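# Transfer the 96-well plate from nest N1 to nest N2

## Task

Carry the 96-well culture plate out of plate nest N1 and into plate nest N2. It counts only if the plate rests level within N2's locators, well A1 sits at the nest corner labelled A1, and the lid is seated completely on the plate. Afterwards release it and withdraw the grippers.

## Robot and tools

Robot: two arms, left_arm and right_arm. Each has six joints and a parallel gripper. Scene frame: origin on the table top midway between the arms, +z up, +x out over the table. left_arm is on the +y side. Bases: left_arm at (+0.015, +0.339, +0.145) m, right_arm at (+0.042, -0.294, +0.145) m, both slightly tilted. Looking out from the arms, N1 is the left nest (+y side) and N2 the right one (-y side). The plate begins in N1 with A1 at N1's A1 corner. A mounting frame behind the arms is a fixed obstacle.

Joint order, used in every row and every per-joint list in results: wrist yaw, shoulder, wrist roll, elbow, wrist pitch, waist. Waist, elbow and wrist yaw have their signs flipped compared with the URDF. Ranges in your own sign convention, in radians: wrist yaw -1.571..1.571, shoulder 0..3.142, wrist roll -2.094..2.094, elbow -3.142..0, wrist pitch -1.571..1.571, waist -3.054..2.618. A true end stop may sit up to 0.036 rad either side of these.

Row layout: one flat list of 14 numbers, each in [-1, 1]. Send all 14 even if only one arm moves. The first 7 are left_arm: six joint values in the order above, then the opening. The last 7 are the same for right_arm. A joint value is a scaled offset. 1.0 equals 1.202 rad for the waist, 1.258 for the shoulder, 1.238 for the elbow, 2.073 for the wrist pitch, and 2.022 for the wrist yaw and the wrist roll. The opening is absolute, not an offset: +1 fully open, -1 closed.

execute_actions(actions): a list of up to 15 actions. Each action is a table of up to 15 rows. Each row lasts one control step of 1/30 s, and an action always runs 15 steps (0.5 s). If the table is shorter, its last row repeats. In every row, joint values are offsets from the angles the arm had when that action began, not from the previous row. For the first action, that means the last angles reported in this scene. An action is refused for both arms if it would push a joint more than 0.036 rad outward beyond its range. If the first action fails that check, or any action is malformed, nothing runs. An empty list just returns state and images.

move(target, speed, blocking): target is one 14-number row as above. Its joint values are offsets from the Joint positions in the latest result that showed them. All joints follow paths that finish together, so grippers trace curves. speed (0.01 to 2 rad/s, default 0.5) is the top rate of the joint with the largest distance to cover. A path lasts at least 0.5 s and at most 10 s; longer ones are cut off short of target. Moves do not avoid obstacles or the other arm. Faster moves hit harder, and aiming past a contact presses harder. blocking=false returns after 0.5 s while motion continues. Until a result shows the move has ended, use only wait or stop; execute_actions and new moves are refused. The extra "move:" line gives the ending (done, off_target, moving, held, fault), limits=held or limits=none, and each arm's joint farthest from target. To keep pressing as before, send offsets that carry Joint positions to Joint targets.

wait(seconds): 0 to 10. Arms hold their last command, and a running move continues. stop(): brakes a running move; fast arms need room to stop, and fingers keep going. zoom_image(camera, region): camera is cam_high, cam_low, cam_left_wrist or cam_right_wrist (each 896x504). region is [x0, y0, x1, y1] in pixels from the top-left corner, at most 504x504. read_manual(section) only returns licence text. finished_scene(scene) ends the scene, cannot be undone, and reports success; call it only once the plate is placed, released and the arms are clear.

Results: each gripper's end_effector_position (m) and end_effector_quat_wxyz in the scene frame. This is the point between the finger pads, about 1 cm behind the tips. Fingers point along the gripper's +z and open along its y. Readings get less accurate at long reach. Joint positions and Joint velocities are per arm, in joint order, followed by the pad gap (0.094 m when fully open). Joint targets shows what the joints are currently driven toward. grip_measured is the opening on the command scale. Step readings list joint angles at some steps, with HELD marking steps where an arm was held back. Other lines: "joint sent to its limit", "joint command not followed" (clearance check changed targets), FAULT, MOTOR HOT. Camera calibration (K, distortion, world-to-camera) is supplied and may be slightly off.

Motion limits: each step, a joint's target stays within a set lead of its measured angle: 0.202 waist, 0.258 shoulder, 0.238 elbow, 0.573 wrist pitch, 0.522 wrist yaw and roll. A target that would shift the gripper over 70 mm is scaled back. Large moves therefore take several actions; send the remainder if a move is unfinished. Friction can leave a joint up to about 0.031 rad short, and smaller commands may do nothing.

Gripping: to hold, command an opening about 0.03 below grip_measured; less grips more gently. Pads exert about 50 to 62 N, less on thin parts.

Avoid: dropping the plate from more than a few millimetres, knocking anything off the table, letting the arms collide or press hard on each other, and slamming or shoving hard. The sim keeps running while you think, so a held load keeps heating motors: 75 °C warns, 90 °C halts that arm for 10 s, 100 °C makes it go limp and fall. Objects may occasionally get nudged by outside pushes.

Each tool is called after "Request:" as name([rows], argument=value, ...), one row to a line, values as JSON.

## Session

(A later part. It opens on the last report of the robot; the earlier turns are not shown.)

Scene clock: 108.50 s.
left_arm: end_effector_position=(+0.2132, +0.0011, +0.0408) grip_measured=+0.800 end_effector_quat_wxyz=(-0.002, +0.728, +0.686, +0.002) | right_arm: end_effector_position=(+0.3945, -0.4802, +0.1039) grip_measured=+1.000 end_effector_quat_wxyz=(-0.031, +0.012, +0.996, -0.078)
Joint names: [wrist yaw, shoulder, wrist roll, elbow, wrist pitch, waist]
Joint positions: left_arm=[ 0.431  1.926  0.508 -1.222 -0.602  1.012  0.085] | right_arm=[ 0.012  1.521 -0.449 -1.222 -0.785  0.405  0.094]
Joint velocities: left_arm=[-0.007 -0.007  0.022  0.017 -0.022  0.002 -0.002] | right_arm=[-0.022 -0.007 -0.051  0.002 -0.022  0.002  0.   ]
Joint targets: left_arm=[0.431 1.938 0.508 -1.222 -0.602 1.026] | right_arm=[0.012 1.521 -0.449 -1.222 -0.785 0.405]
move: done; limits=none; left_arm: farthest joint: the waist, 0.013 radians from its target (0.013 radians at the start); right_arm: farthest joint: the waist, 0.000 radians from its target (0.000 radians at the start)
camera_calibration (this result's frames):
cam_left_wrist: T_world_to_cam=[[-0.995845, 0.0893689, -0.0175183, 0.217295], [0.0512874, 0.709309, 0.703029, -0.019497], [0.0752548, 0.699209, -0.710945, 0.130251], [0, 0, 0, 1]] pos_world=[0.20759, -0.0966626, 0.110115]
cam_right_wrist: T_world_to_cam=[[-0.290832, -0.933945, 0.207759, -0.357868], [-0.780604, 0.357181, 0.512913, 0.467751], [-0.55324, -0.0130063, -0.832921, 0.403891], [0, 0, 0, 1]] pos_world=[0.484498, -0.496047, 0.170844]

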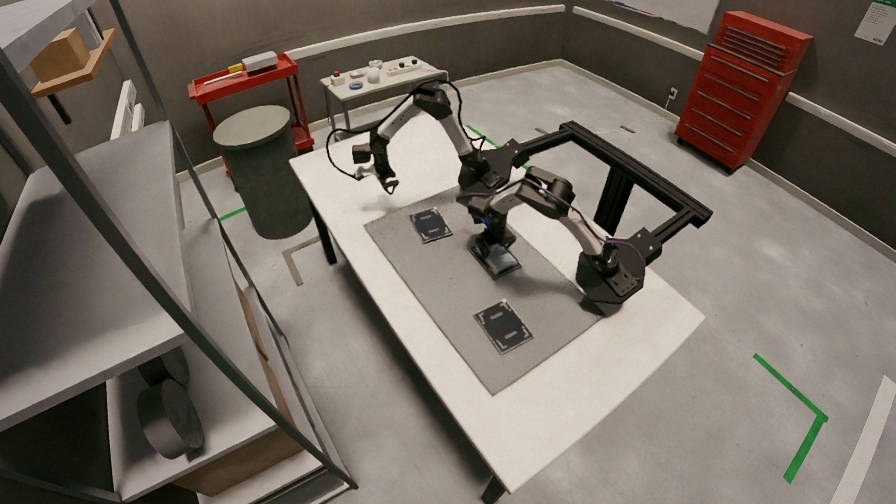

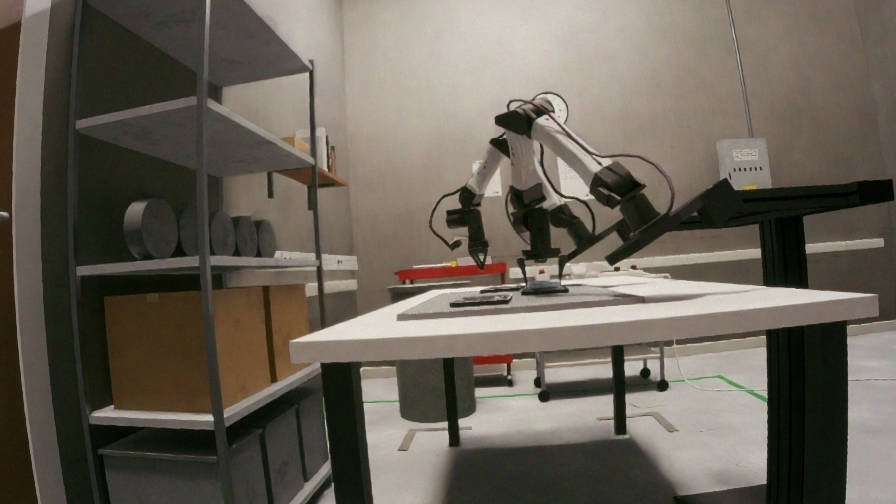

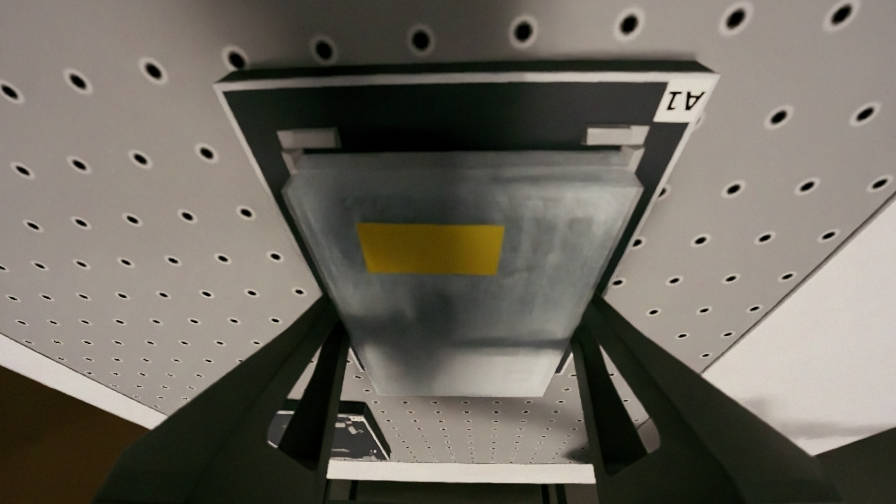

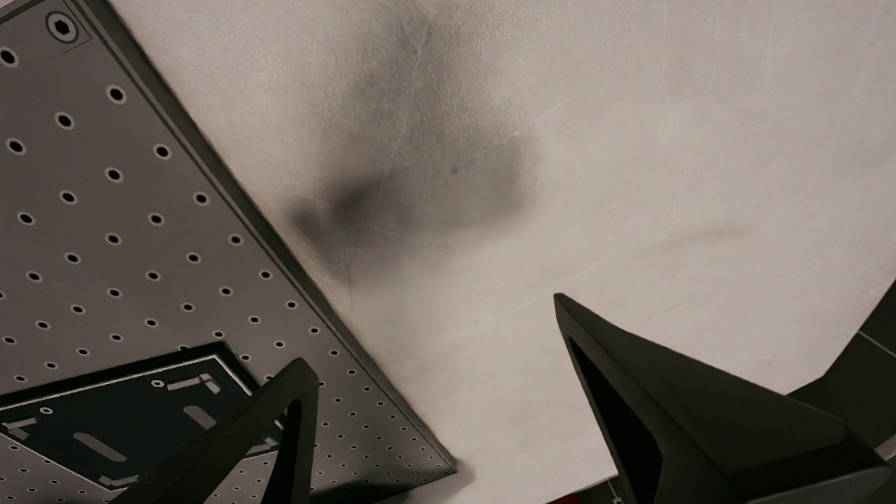

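Nothing moved; larger waist command.

Request:
move(target=[0,0.012,0,0,0,0.018,0.75, 0,0,0,0,0,0,1], speed=0.02)

Scene clock: 112.23 s.
left_arm: end_effector_position=(+0.2119, +0.0001, +0.0415) grip_measured=+0.800 end_effector_quat_wxyz=(-0.001, +0.729, +0.684, +0.002) | right_arm: end_effector_position=(+0.3945, -0.4802, +0.1039) grip_measured=+1.000 end_effector_quat_wxyz=(-0.031, +0.012, +0.996, -0.078)
Joint names: [wrist yaw, shoulder, wrist roll, elbow, wrist pitch, waist]
Joint positions: left_arm=[ 0.433  1.926  0.508 -1.222 -0.602  1.017  0.085] | right_arm=[ 0.012  1.521 -0.449 -1.222 -0.785  0.405  0.094]
Joint velocities: left_arm=[-0.007  0.002 -0.051  0.007 -0.007 -0.017  0.001] | right_arm=[ 0.095 -0.027 -0.051  0.002 -0.037 -0.017  0.   ]
Joint targets: left_arm=[0.431 1.941 0.508 -1.222 -0.602 1.034] | right_arm=[0.012 1.521 -0.449 -1.222 -0.785 0.405]
move: done; limits=none; left_arm: farthest joint: the waist, 0.016 radians from its target (0.021 radians at the start); right_arm: farthest joint: the waist, 0.000 radians from its target (0.000 radians at the start)
camera_calibration (this result's frames):
cam_left_wrist: T_world_to_cam=[[-0.995427, 0.0936702, -0.0187168, 0.216097], [0.0536409, 0.710283, 0.70187, -0.0196974], [0.0790385, 0.697656, -0.71206, 0.130807], [0, 0, 0, 1]] pos_world=[0.205827, -0.0975093, 0.111012]
cam_right_wrist: T_world_to_cam=[[-0.290832, -0.933945, 0.207759, -0.357868], [-0.780604, 0.357181, 0.512913, 0.467751], [-0.55324, -0.0130063, -0.832921, 0.403891], [0, 0, 0, 1]] pos_world=[0.484498, -0.496047, 0.170844]

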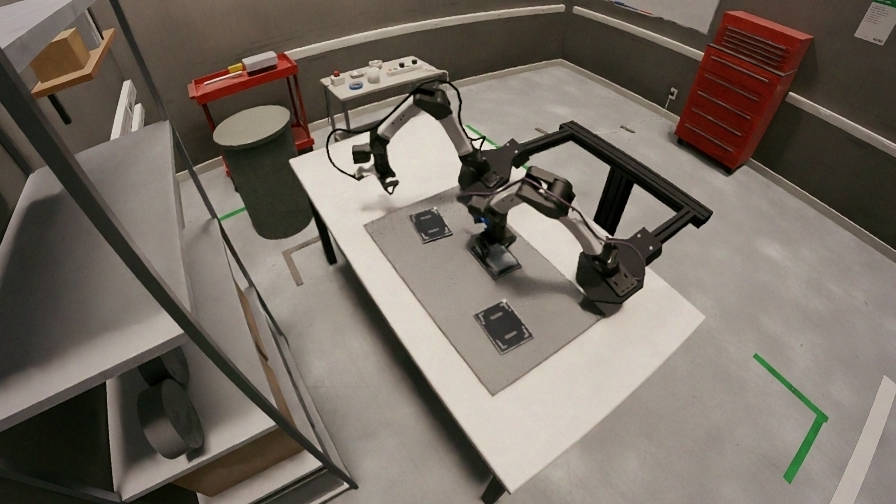

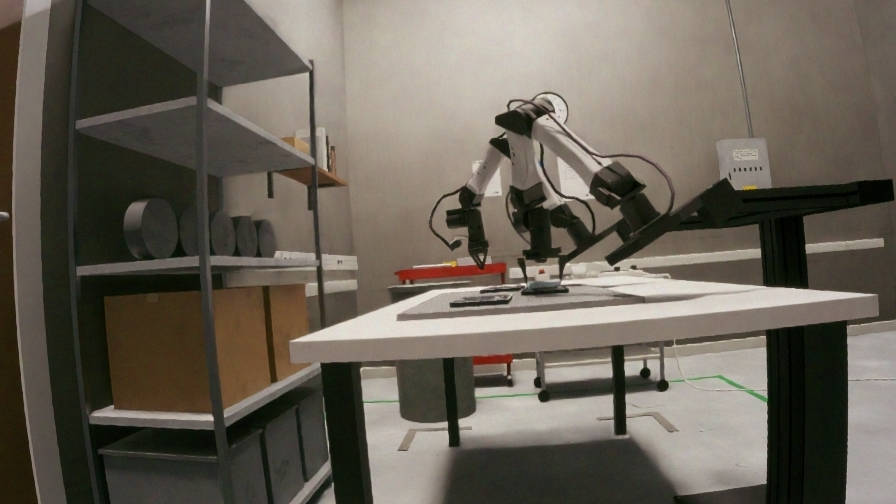

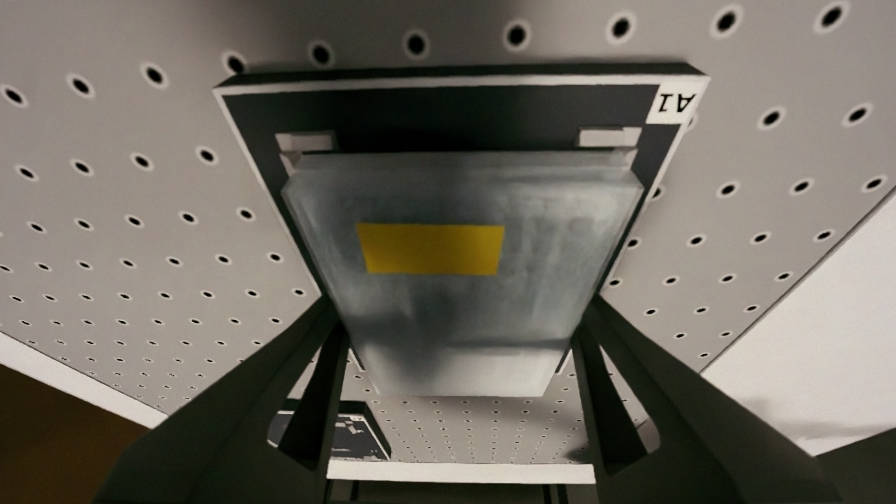

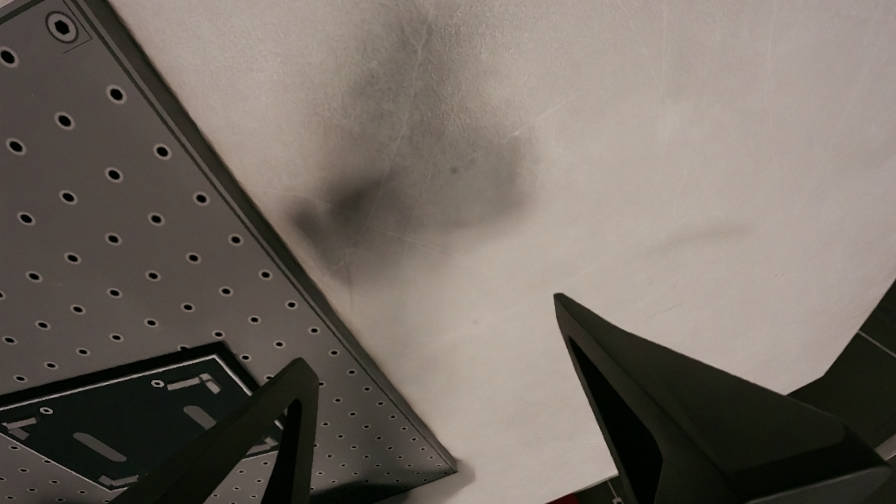

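Request:
move(target=[0,0.028,0,0,0.008,0,0.75, 0,0,0,0,0,0,1], speed=0.02)

Scene clock: 116.70 s.
left_arm: end_effector_position=(+0.2123, -0.0007, +0.0398) grip_measured=+0.800 end_effector_quat_wxyz=(+0.000, +0.729, +0.685, +0.003) | right_arm: end_effector_position=(+0.3945, -0.4802, +0.1039) grip_measured=+1.000 end_effector_quat_wxyz=(-0.031, +0.012, +0.996, -0.078)
Joint names: [wrist yaw, shoulder, wrist roll, elbow, wrist pitch, waist]
Joint positions: left_arm=[ 0.437  1.931  0.508 -1.222 -0.594  1.017  0.085] | right_arm=[ 0.012  1.521 -0.449 -1.222 -0.785  0.405  0.094]
Joint velocities: left_arm=[ 0.022 -0.022 -0.051 -0.002 -0.051 -0.017 -0.   ] | right_arm=[ 0.051 -0.012 -0.007  0.007 -0.022  0.012  0.   ]
Joint targets: left_arm=[0.433 1.961 0.508 -1.222 -0.585 1.017] | right_arm=[0.012 1.521 -0.449 -1.222 -0.785 0.405]
move: off_target (left_arm); limits=none; left_arm: farthest joint: the shoulder, 0.030 radians from its target (0.035 radians at the start); right_arm: farthest joint: the waist, 0.000 radians from its target (0.000 radians at the start)
camera_calibration (this result's frames):
cam_left_wrist: T_world_to_cam=[[-0.995428, 0.0925634, -0.023565, 0.21666], [0.0494637, 0.710611, 0.701845, -0.0171045], [0.0817107, 0.69747, -0.71194, 0.129578], [0, 0, 0, 1]] pos_world=[0.205928, -0.0982767, 0.109362]
cam_right_wrist: T_world_to_cam=[[-0.290832, -0.933945, 0.207759, -0.357868], [-0.780604, 0.357181, 0.512913, 0.467751], [-0.55324, -0.0130063, -0.832921, 0.403891], [0, 0, 0, 1]] pos_world=[0.484498, -0.496047, 0.170844]

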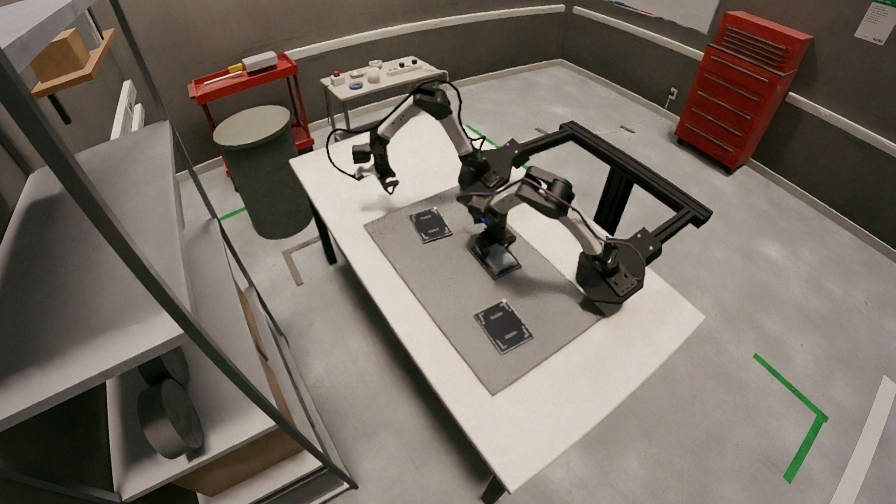

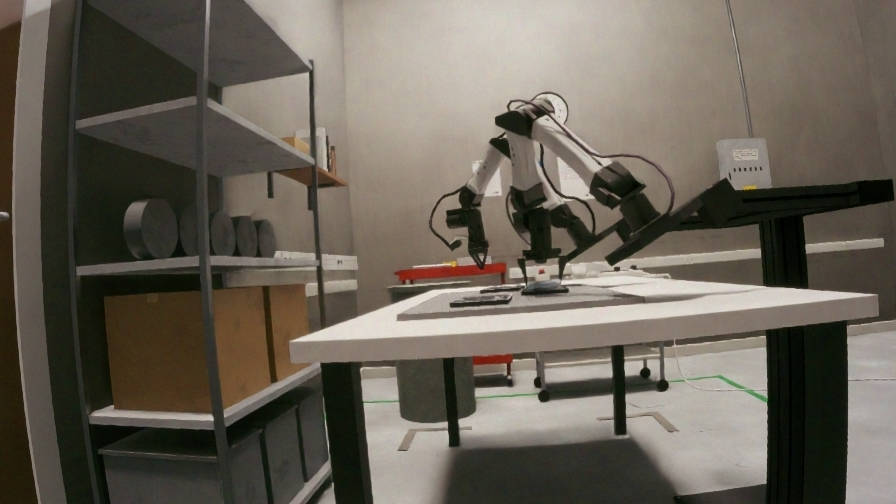

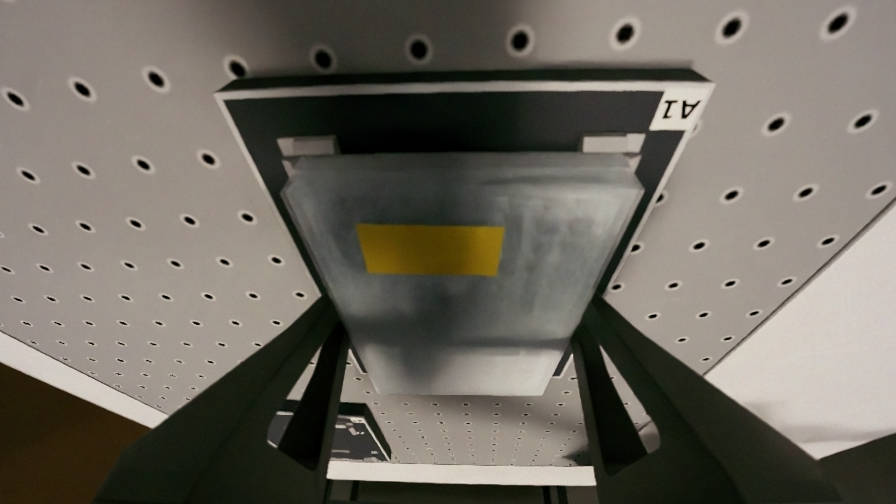

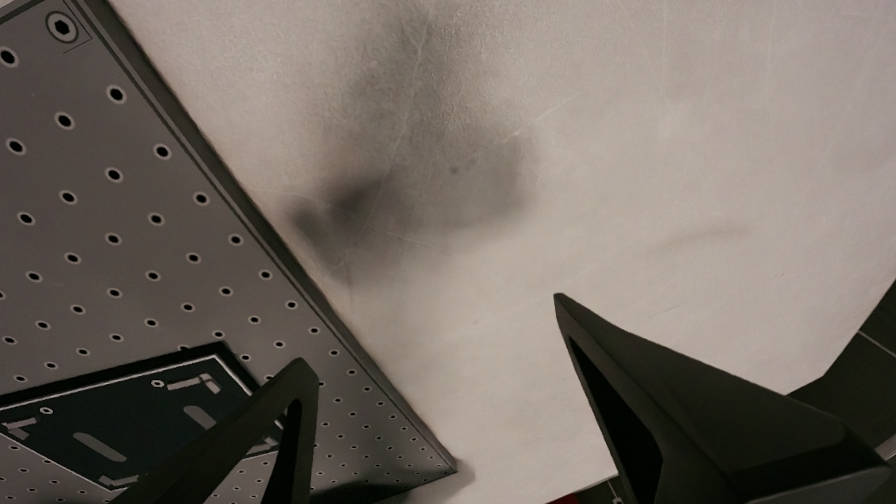

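Request:
move(target=[0,0.012,0,0,-0.0125,0,0.75, 0,0,0,0,0,0,1], speed=0.02)

Scene clock: 124.63 s.
left_arm: end_effector_position=(+0.2123, -0.0005, +0.0398) grip_measured=+0.800 end_effector_quat_wxyz=(+0.000, +0.729, +0.685, +0.004) | right_arm: end_effector_position=(+0.3945, -0.4802, +0.1039) grip_measured=+1.000 end_effector_quat_wxyz=(-0.031, +0.012, +0.996, -0.078)
Joint names: [wrist yaw, shoulder, wrist roll, elbow, wrist pitch, waist]
Joint positions: left_arm=[ 0.438  1.931  0.508 -1.222 -0.594  1.017  0.085] | right_arm=[ 0.012  1.521 -0.449 -1.222 -0.785  0.405  0.094]
Joint velocities: left_arm=[ 0.007 -0.002  0.037 -0.012 -0.037  0.027  0.   ] | right_arm=[ 0.007  0.002  0.022 -0.012 -0.022  0.002  0.   ]
Joint targets: left_arm=[0.438 1.946 0.508 -1.222 -0.620 1.017] | right_arm=[0.012 1.521 -0.449 -1.222 -0.785 0.405]
move: off_target (left_arm); limits=none; left_arm: farthest joint: the wrist pitch, 0.026 radians from its target (0.026 radians at the start); right_arm: farthest joint: the waist, 0.000 radians from its target (0.000 radians at the start)
camera_calibration (this result's frames):
cam_left_wrist: T_world_to_cam=[[-0.9954, 0.0927384, -0.0240425, 0.216741], [0.049199, 0.710152, 0.702327, -0.0171688], [0.0822065, 0.697913, -0.711449, 0.129353], [0, 0, 0, 1]] pos_world=[0.205956, -0.0981847, 0.109297]
cam_right_wrist: T_world_to_cam=[[-0.290832, -0.933945, 0.207759, -0.357868], [-0.780604, 0.357181, 0.512913, 0.467751], [-0.55324, -0.0130063, -0.832921, 0.403891], [0, 0, 0, 1]] pos_world=[0.484498, -0.496047, 0.170844]

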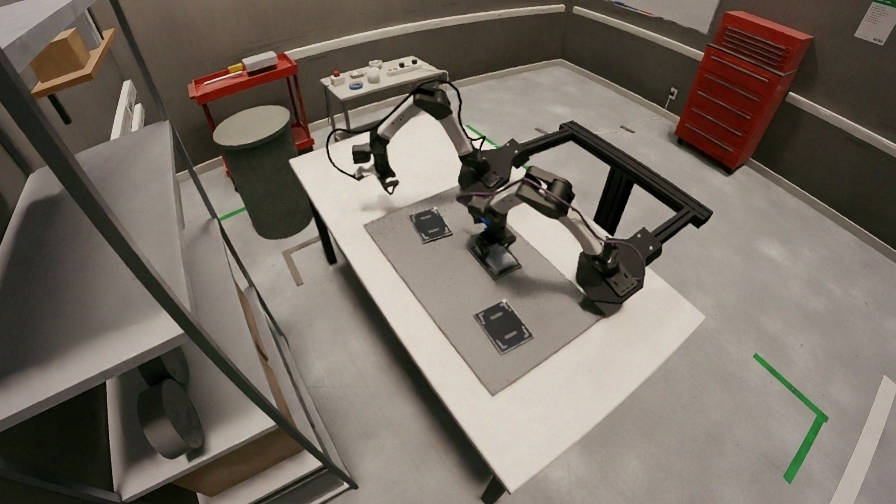

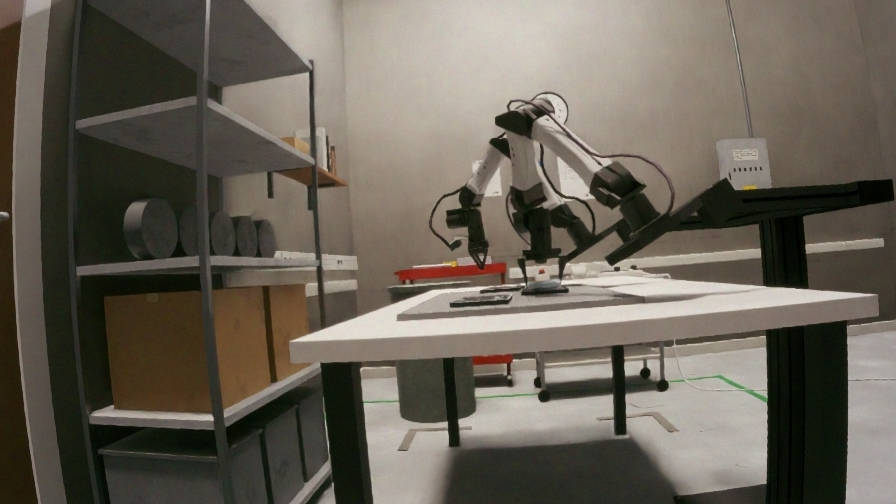

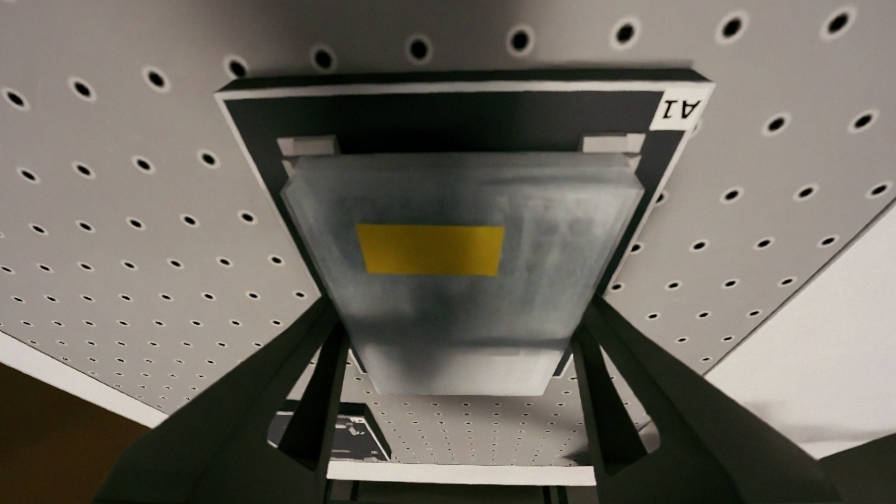

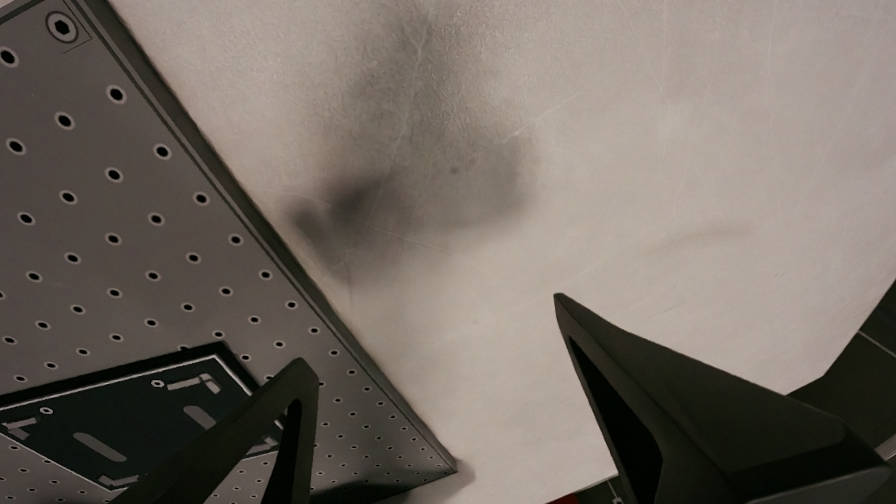

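Request:
move(target=[0,-0.014,0,0,-0.011,0,0.75, 0,0,0,0,0,0,1], speed=0.015)

Scene clock: 129.23 s.
left_arm: end_effector_position=(+0.2123, -0.0005, +0.0398) grip_measured=+0.800 end_effector_quat_wxyz=(+0.000, +0.729, +0.685, +0.004) | right_arm: end_effector_position=(+0.3945, -0.4802, +0.1039) grip_measured=+1.000 end_effector_quat_wxyz=(-0.031, +0.012, +0.996, -0.078)
Joint names: [wrist yaw, shoulder, wrist roll, elbow, wrist pitch, waist]
Joint positions: left_arm=[ 0.438  1.931  0.508 -1.222 -0.594  1.017  0.085] | right_arm=[ 0.012  1.521 -0.449 -1.222 -0.785  0.405  0.094]
Joint velocities: left_arm=[-0.022 -0.002  0.022  0.002  0.022  0.032  0.   ] | right_arm=[ 0.051  0.012  0.007 -0.002 -0.037 -0.012  0.   ]
Joint targets: left_arm=[0.438 1.914 0.508 -1.222 -0.617 1.017] | right_arm=[0.012 1.521 -0.449 -1.222 -0.785 0.405]
move: off_target (left_arm); limits=none; left_arm: farthest joint: the wrist pitch, 0.022 radians from its target (0.022 radians at the start); right_arm: farthest joint: the waist, 0.000 radians from its target (0.000 radians at the start)
camera_calibration (this result's frames):
cam_left_wrist: T_world_to_cam=[[-0.9954, 0.0927384, -0.0240425, 0.216741], [0.049199, 0.710152, 0.702327, -0.0171688], [0.0822065, 0.697913, -0.711449, 0.129353], [0, 0, 0, 1]] pos_world=[0.205956, -0.0981847, 0.109297]
cam_right_wrist: T_world_to_cam=[[-0.290832, -0.933945, 0.207759, -0.357868], [-0.780604, 0.357181, 0.512913, 0.467751], [-0.55324, -0.0130063, -0.832921, 0.403891], [0, 0, 0, 1]] pos_world=[0.484498, -0.496047, 0.170844]

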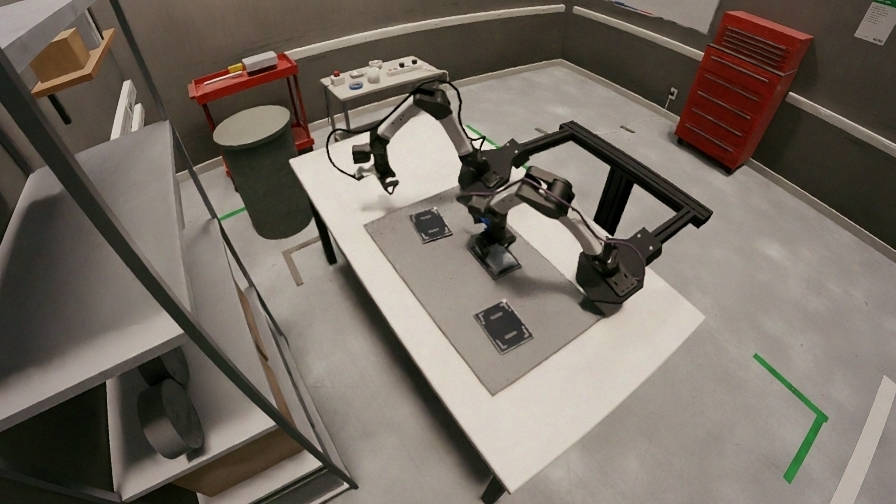

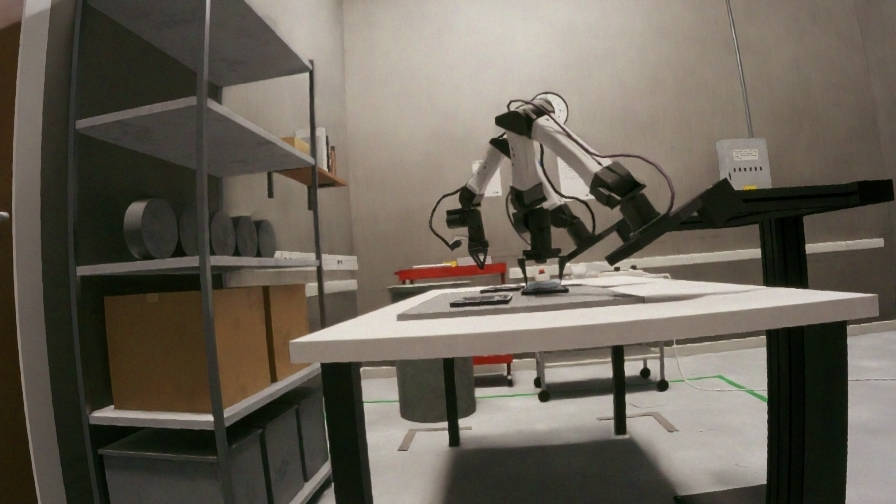

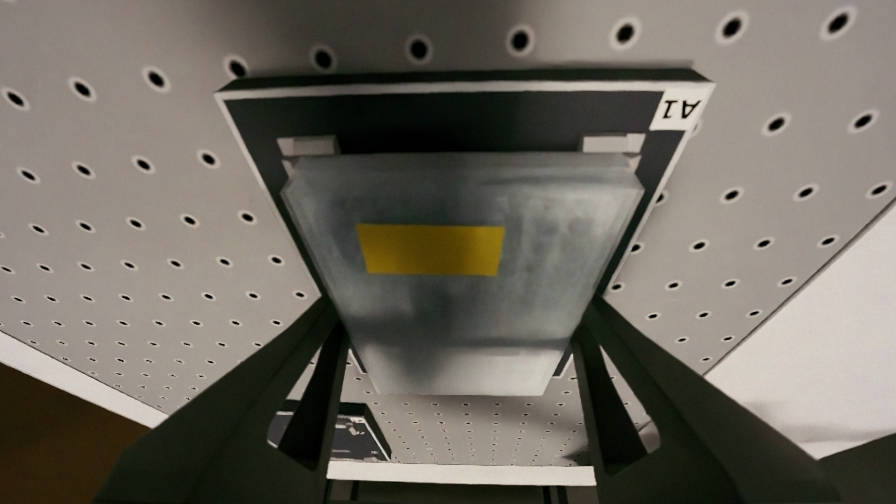

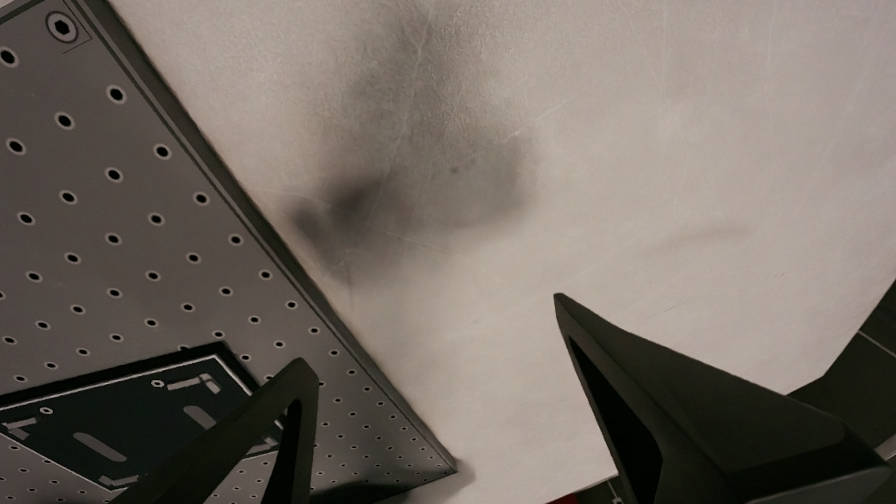

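Request:
move(target=[0,-0.024,0,0,-0.012,0,0.75, 0,0,0,0,0,0,1], speed=0.015)

Scene clock: 133.77 s.
left_arm: end_effector_position=(+0.2126, -0.0001, +0.0408) grip_measured=+0.800 end_effector_quat_wxyz=(+0.000, +0.729, +0.685, +0.004) | right_arm: end_effector_position=(+0.3945, -0.4802, +0.1039) grip_measured=+1.000 end_effector_quat_wxyz=(-0.031, +0.012, +0.996, -0.078)
Joint names: [wrist yaw, shoulder, wrist roll, elbow, wrist pitch, waist]
Joint positions: left_arm=[ 0.438  1.928  0.508 -1.222 -0.598  1.017  0.085] | right_arm=[ 0.012  1.521 -0.449 -1.222 -0.785  0.405  0.094]
Joint velocities: left_arm=[ 0.022  0.012  0.037  0.007  0.022 -0.002  0.   ] | right_arm=[-0.037 -0.012 -0.037  0.002  0.022 -0.002  0.   ]
Joint targets: left_arm=[0.438 1.901 0.508 -1.222 -0.619 1.017] | right_arm=[0.012 1.521 -0.449 -1.222 -0.785 0.405]
move: off_target (left_arm); limits=none; left_arm: farthest joint: the shoulder, 0.027 radians from its target (0.030 radians at the start); right_arm: farthest joint: the waist, 0.000 radians from its target (0.000 radians at the start)
camera_calibration (this result's frames):
cam_left_wrist: T_world_to_cam=[[-0.995389, 0.0929044, -0.0238648, 0.217015], [0.0494171, 0.709925, 0.702541, -0.0181806], [0.0822114, 0.698123, -0.711243, 0.129722], [0, 0, 0, 1]] pos_world=[0.206248, -0.097817, 0.110216]
cam_right_wrist: T_world_to_cam=[[-0.290832, -0.933945, 0.207759, -0.357868], [-0.780604, 0.357181, 0.512913, 0.467751], [-0.55324, -0.0130063, -0.832921, 0.403891], [0, 0, 0, 1]] pos_world=[0.484498, -0.496047, 0.170844]

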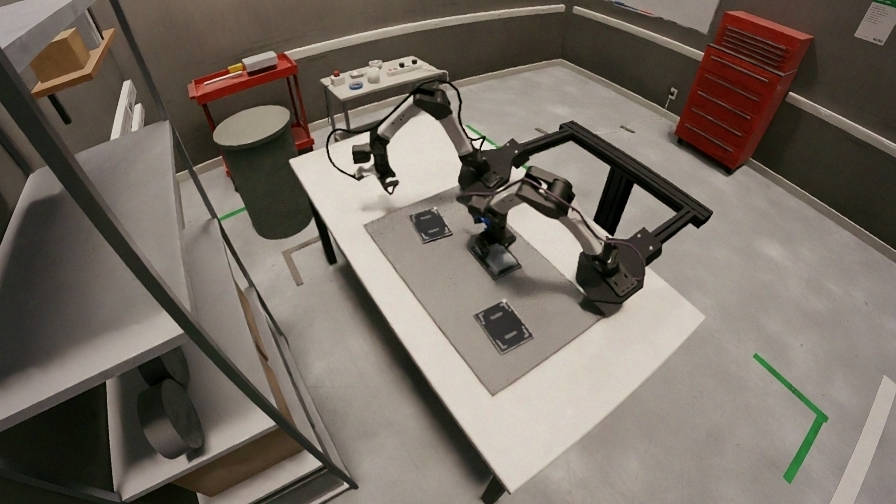

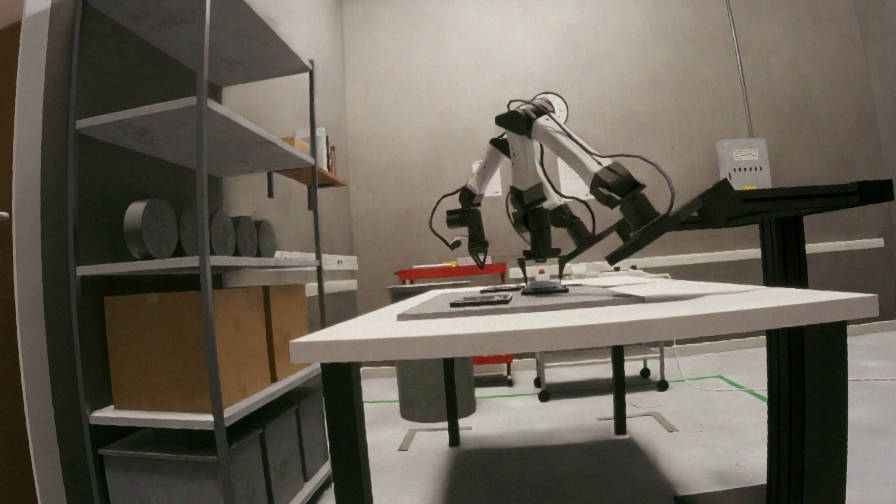

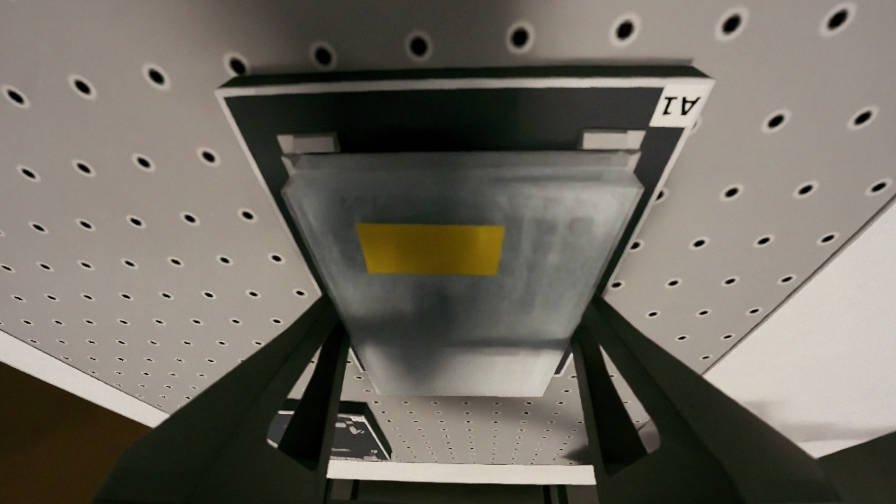

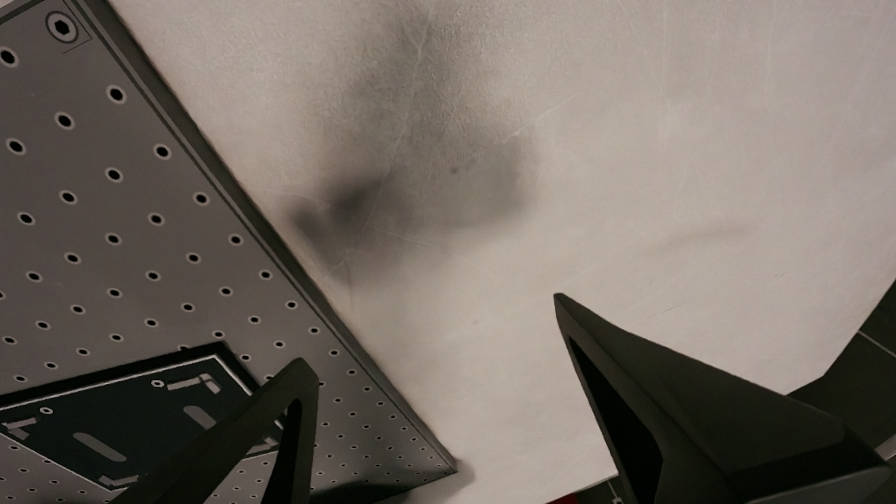

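Request:
move(target=[0,-0.008,0,0,-0.015,0.006,0.75, 0,0,0,0,0,0,1], speed=0.015)

Scene clock: 138.07 s.
left_arm: end_effector_position=(+0.2125, +0.0002, +0.0408) grip_measured=+0.800 end_effector_quat_wxyz=(-0.001, +0.729, +0.684, +0.004) | right_arm: end_effector_position=(+0.3945, -0.4802, +0.1039) grip_measured=+1.000 end_effector_quat_wxyz=(-0.031, +0.012, +0.996, -0.078)
Joint names: [wrist yaw, shoulder, wrist roll, elbow, wrist pitch, waist]
Joint positions: left_arm=[ 0.438  1.928  0.508 -1.222 -0.599  1.017  0.085] | right_arm=[ 0.012  1.521 -0.449 -1.222 -0.785  0.405  0.094]
Joint velocities: left_arm=[ 0.022  0.007  0.022 -0.012 -0.037 -0.012 -0.   ] | right_arm=[ 0.081 -0.017  0.022  0.007 -0.037 -0.002  0.   ]
Joint targets: left_arm=[0.438 1.918 0.508 -1.222 -0.629 1.025] | right_arm=[0.012 1.521 -0.449 -1.222 -0.785 0.405]
move: off_target (left_arm); limits=none; left_arm: farthest joint: the wrist pitch, 0.030 radians from its target (0.031 radians at the start); right_arm: farthest joint: the waist, 0.000 radians from its target (0.000 radians at the start)
camera_calibration (this result's frames):
cam_left_wrist: T_world_to_cam=[[-0.995344, 0.093568, -0.0231533, 0.216797], [0.0502891, 0.709014, 0.703399, -0.0186186], [0.0822317, 0.69896, -0.710418, 0.129477], [0, 0, 0, 1]] pos_world=[0.206076, -0.0975833, 0.110098]
cam_right_wrist: T_world_to_cam=[[-0.290832, -0.933945, 0.207759, -0.357868], [-0.780604, 0.357181, 0.512913, 0.467751], [-0.55324, -0.0130063, -0.832921, 0.403891], [0, 0, 0, 1]] pos_world=[0.484498, -0.496047, 0.170844]

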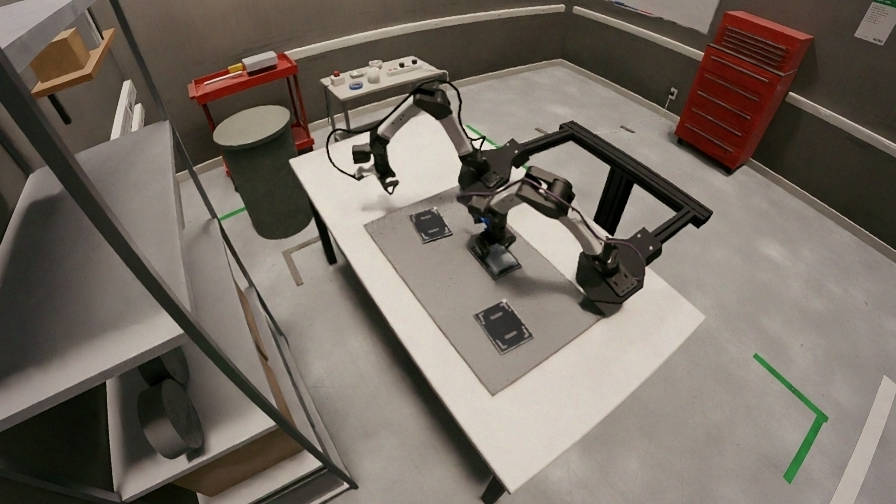

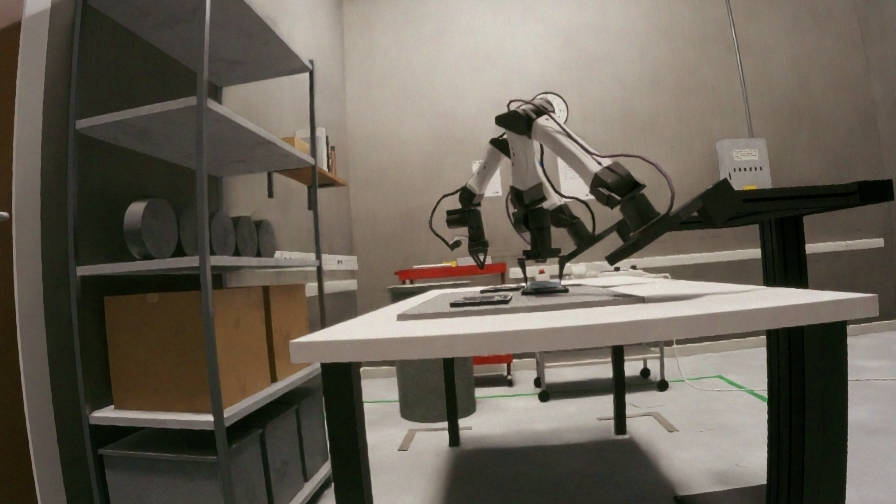

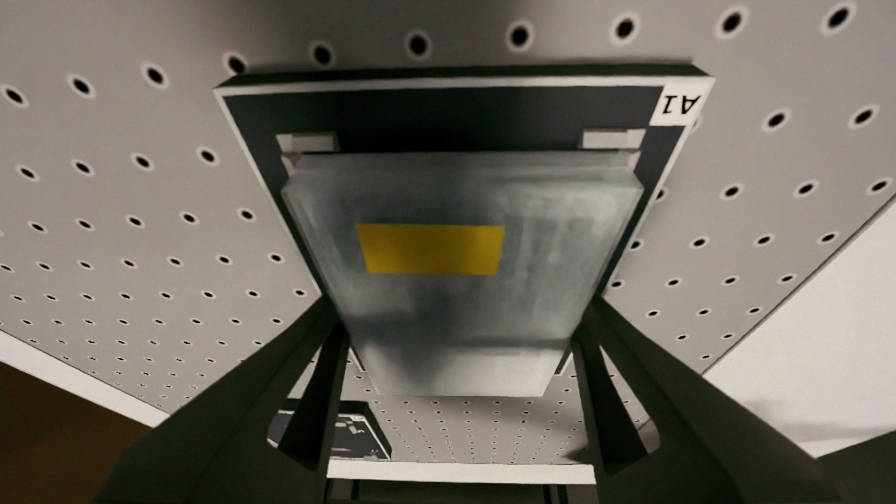

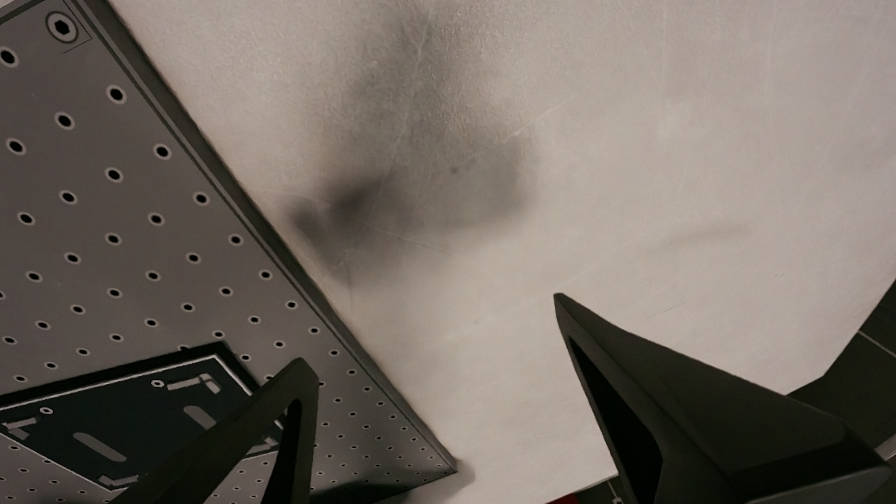

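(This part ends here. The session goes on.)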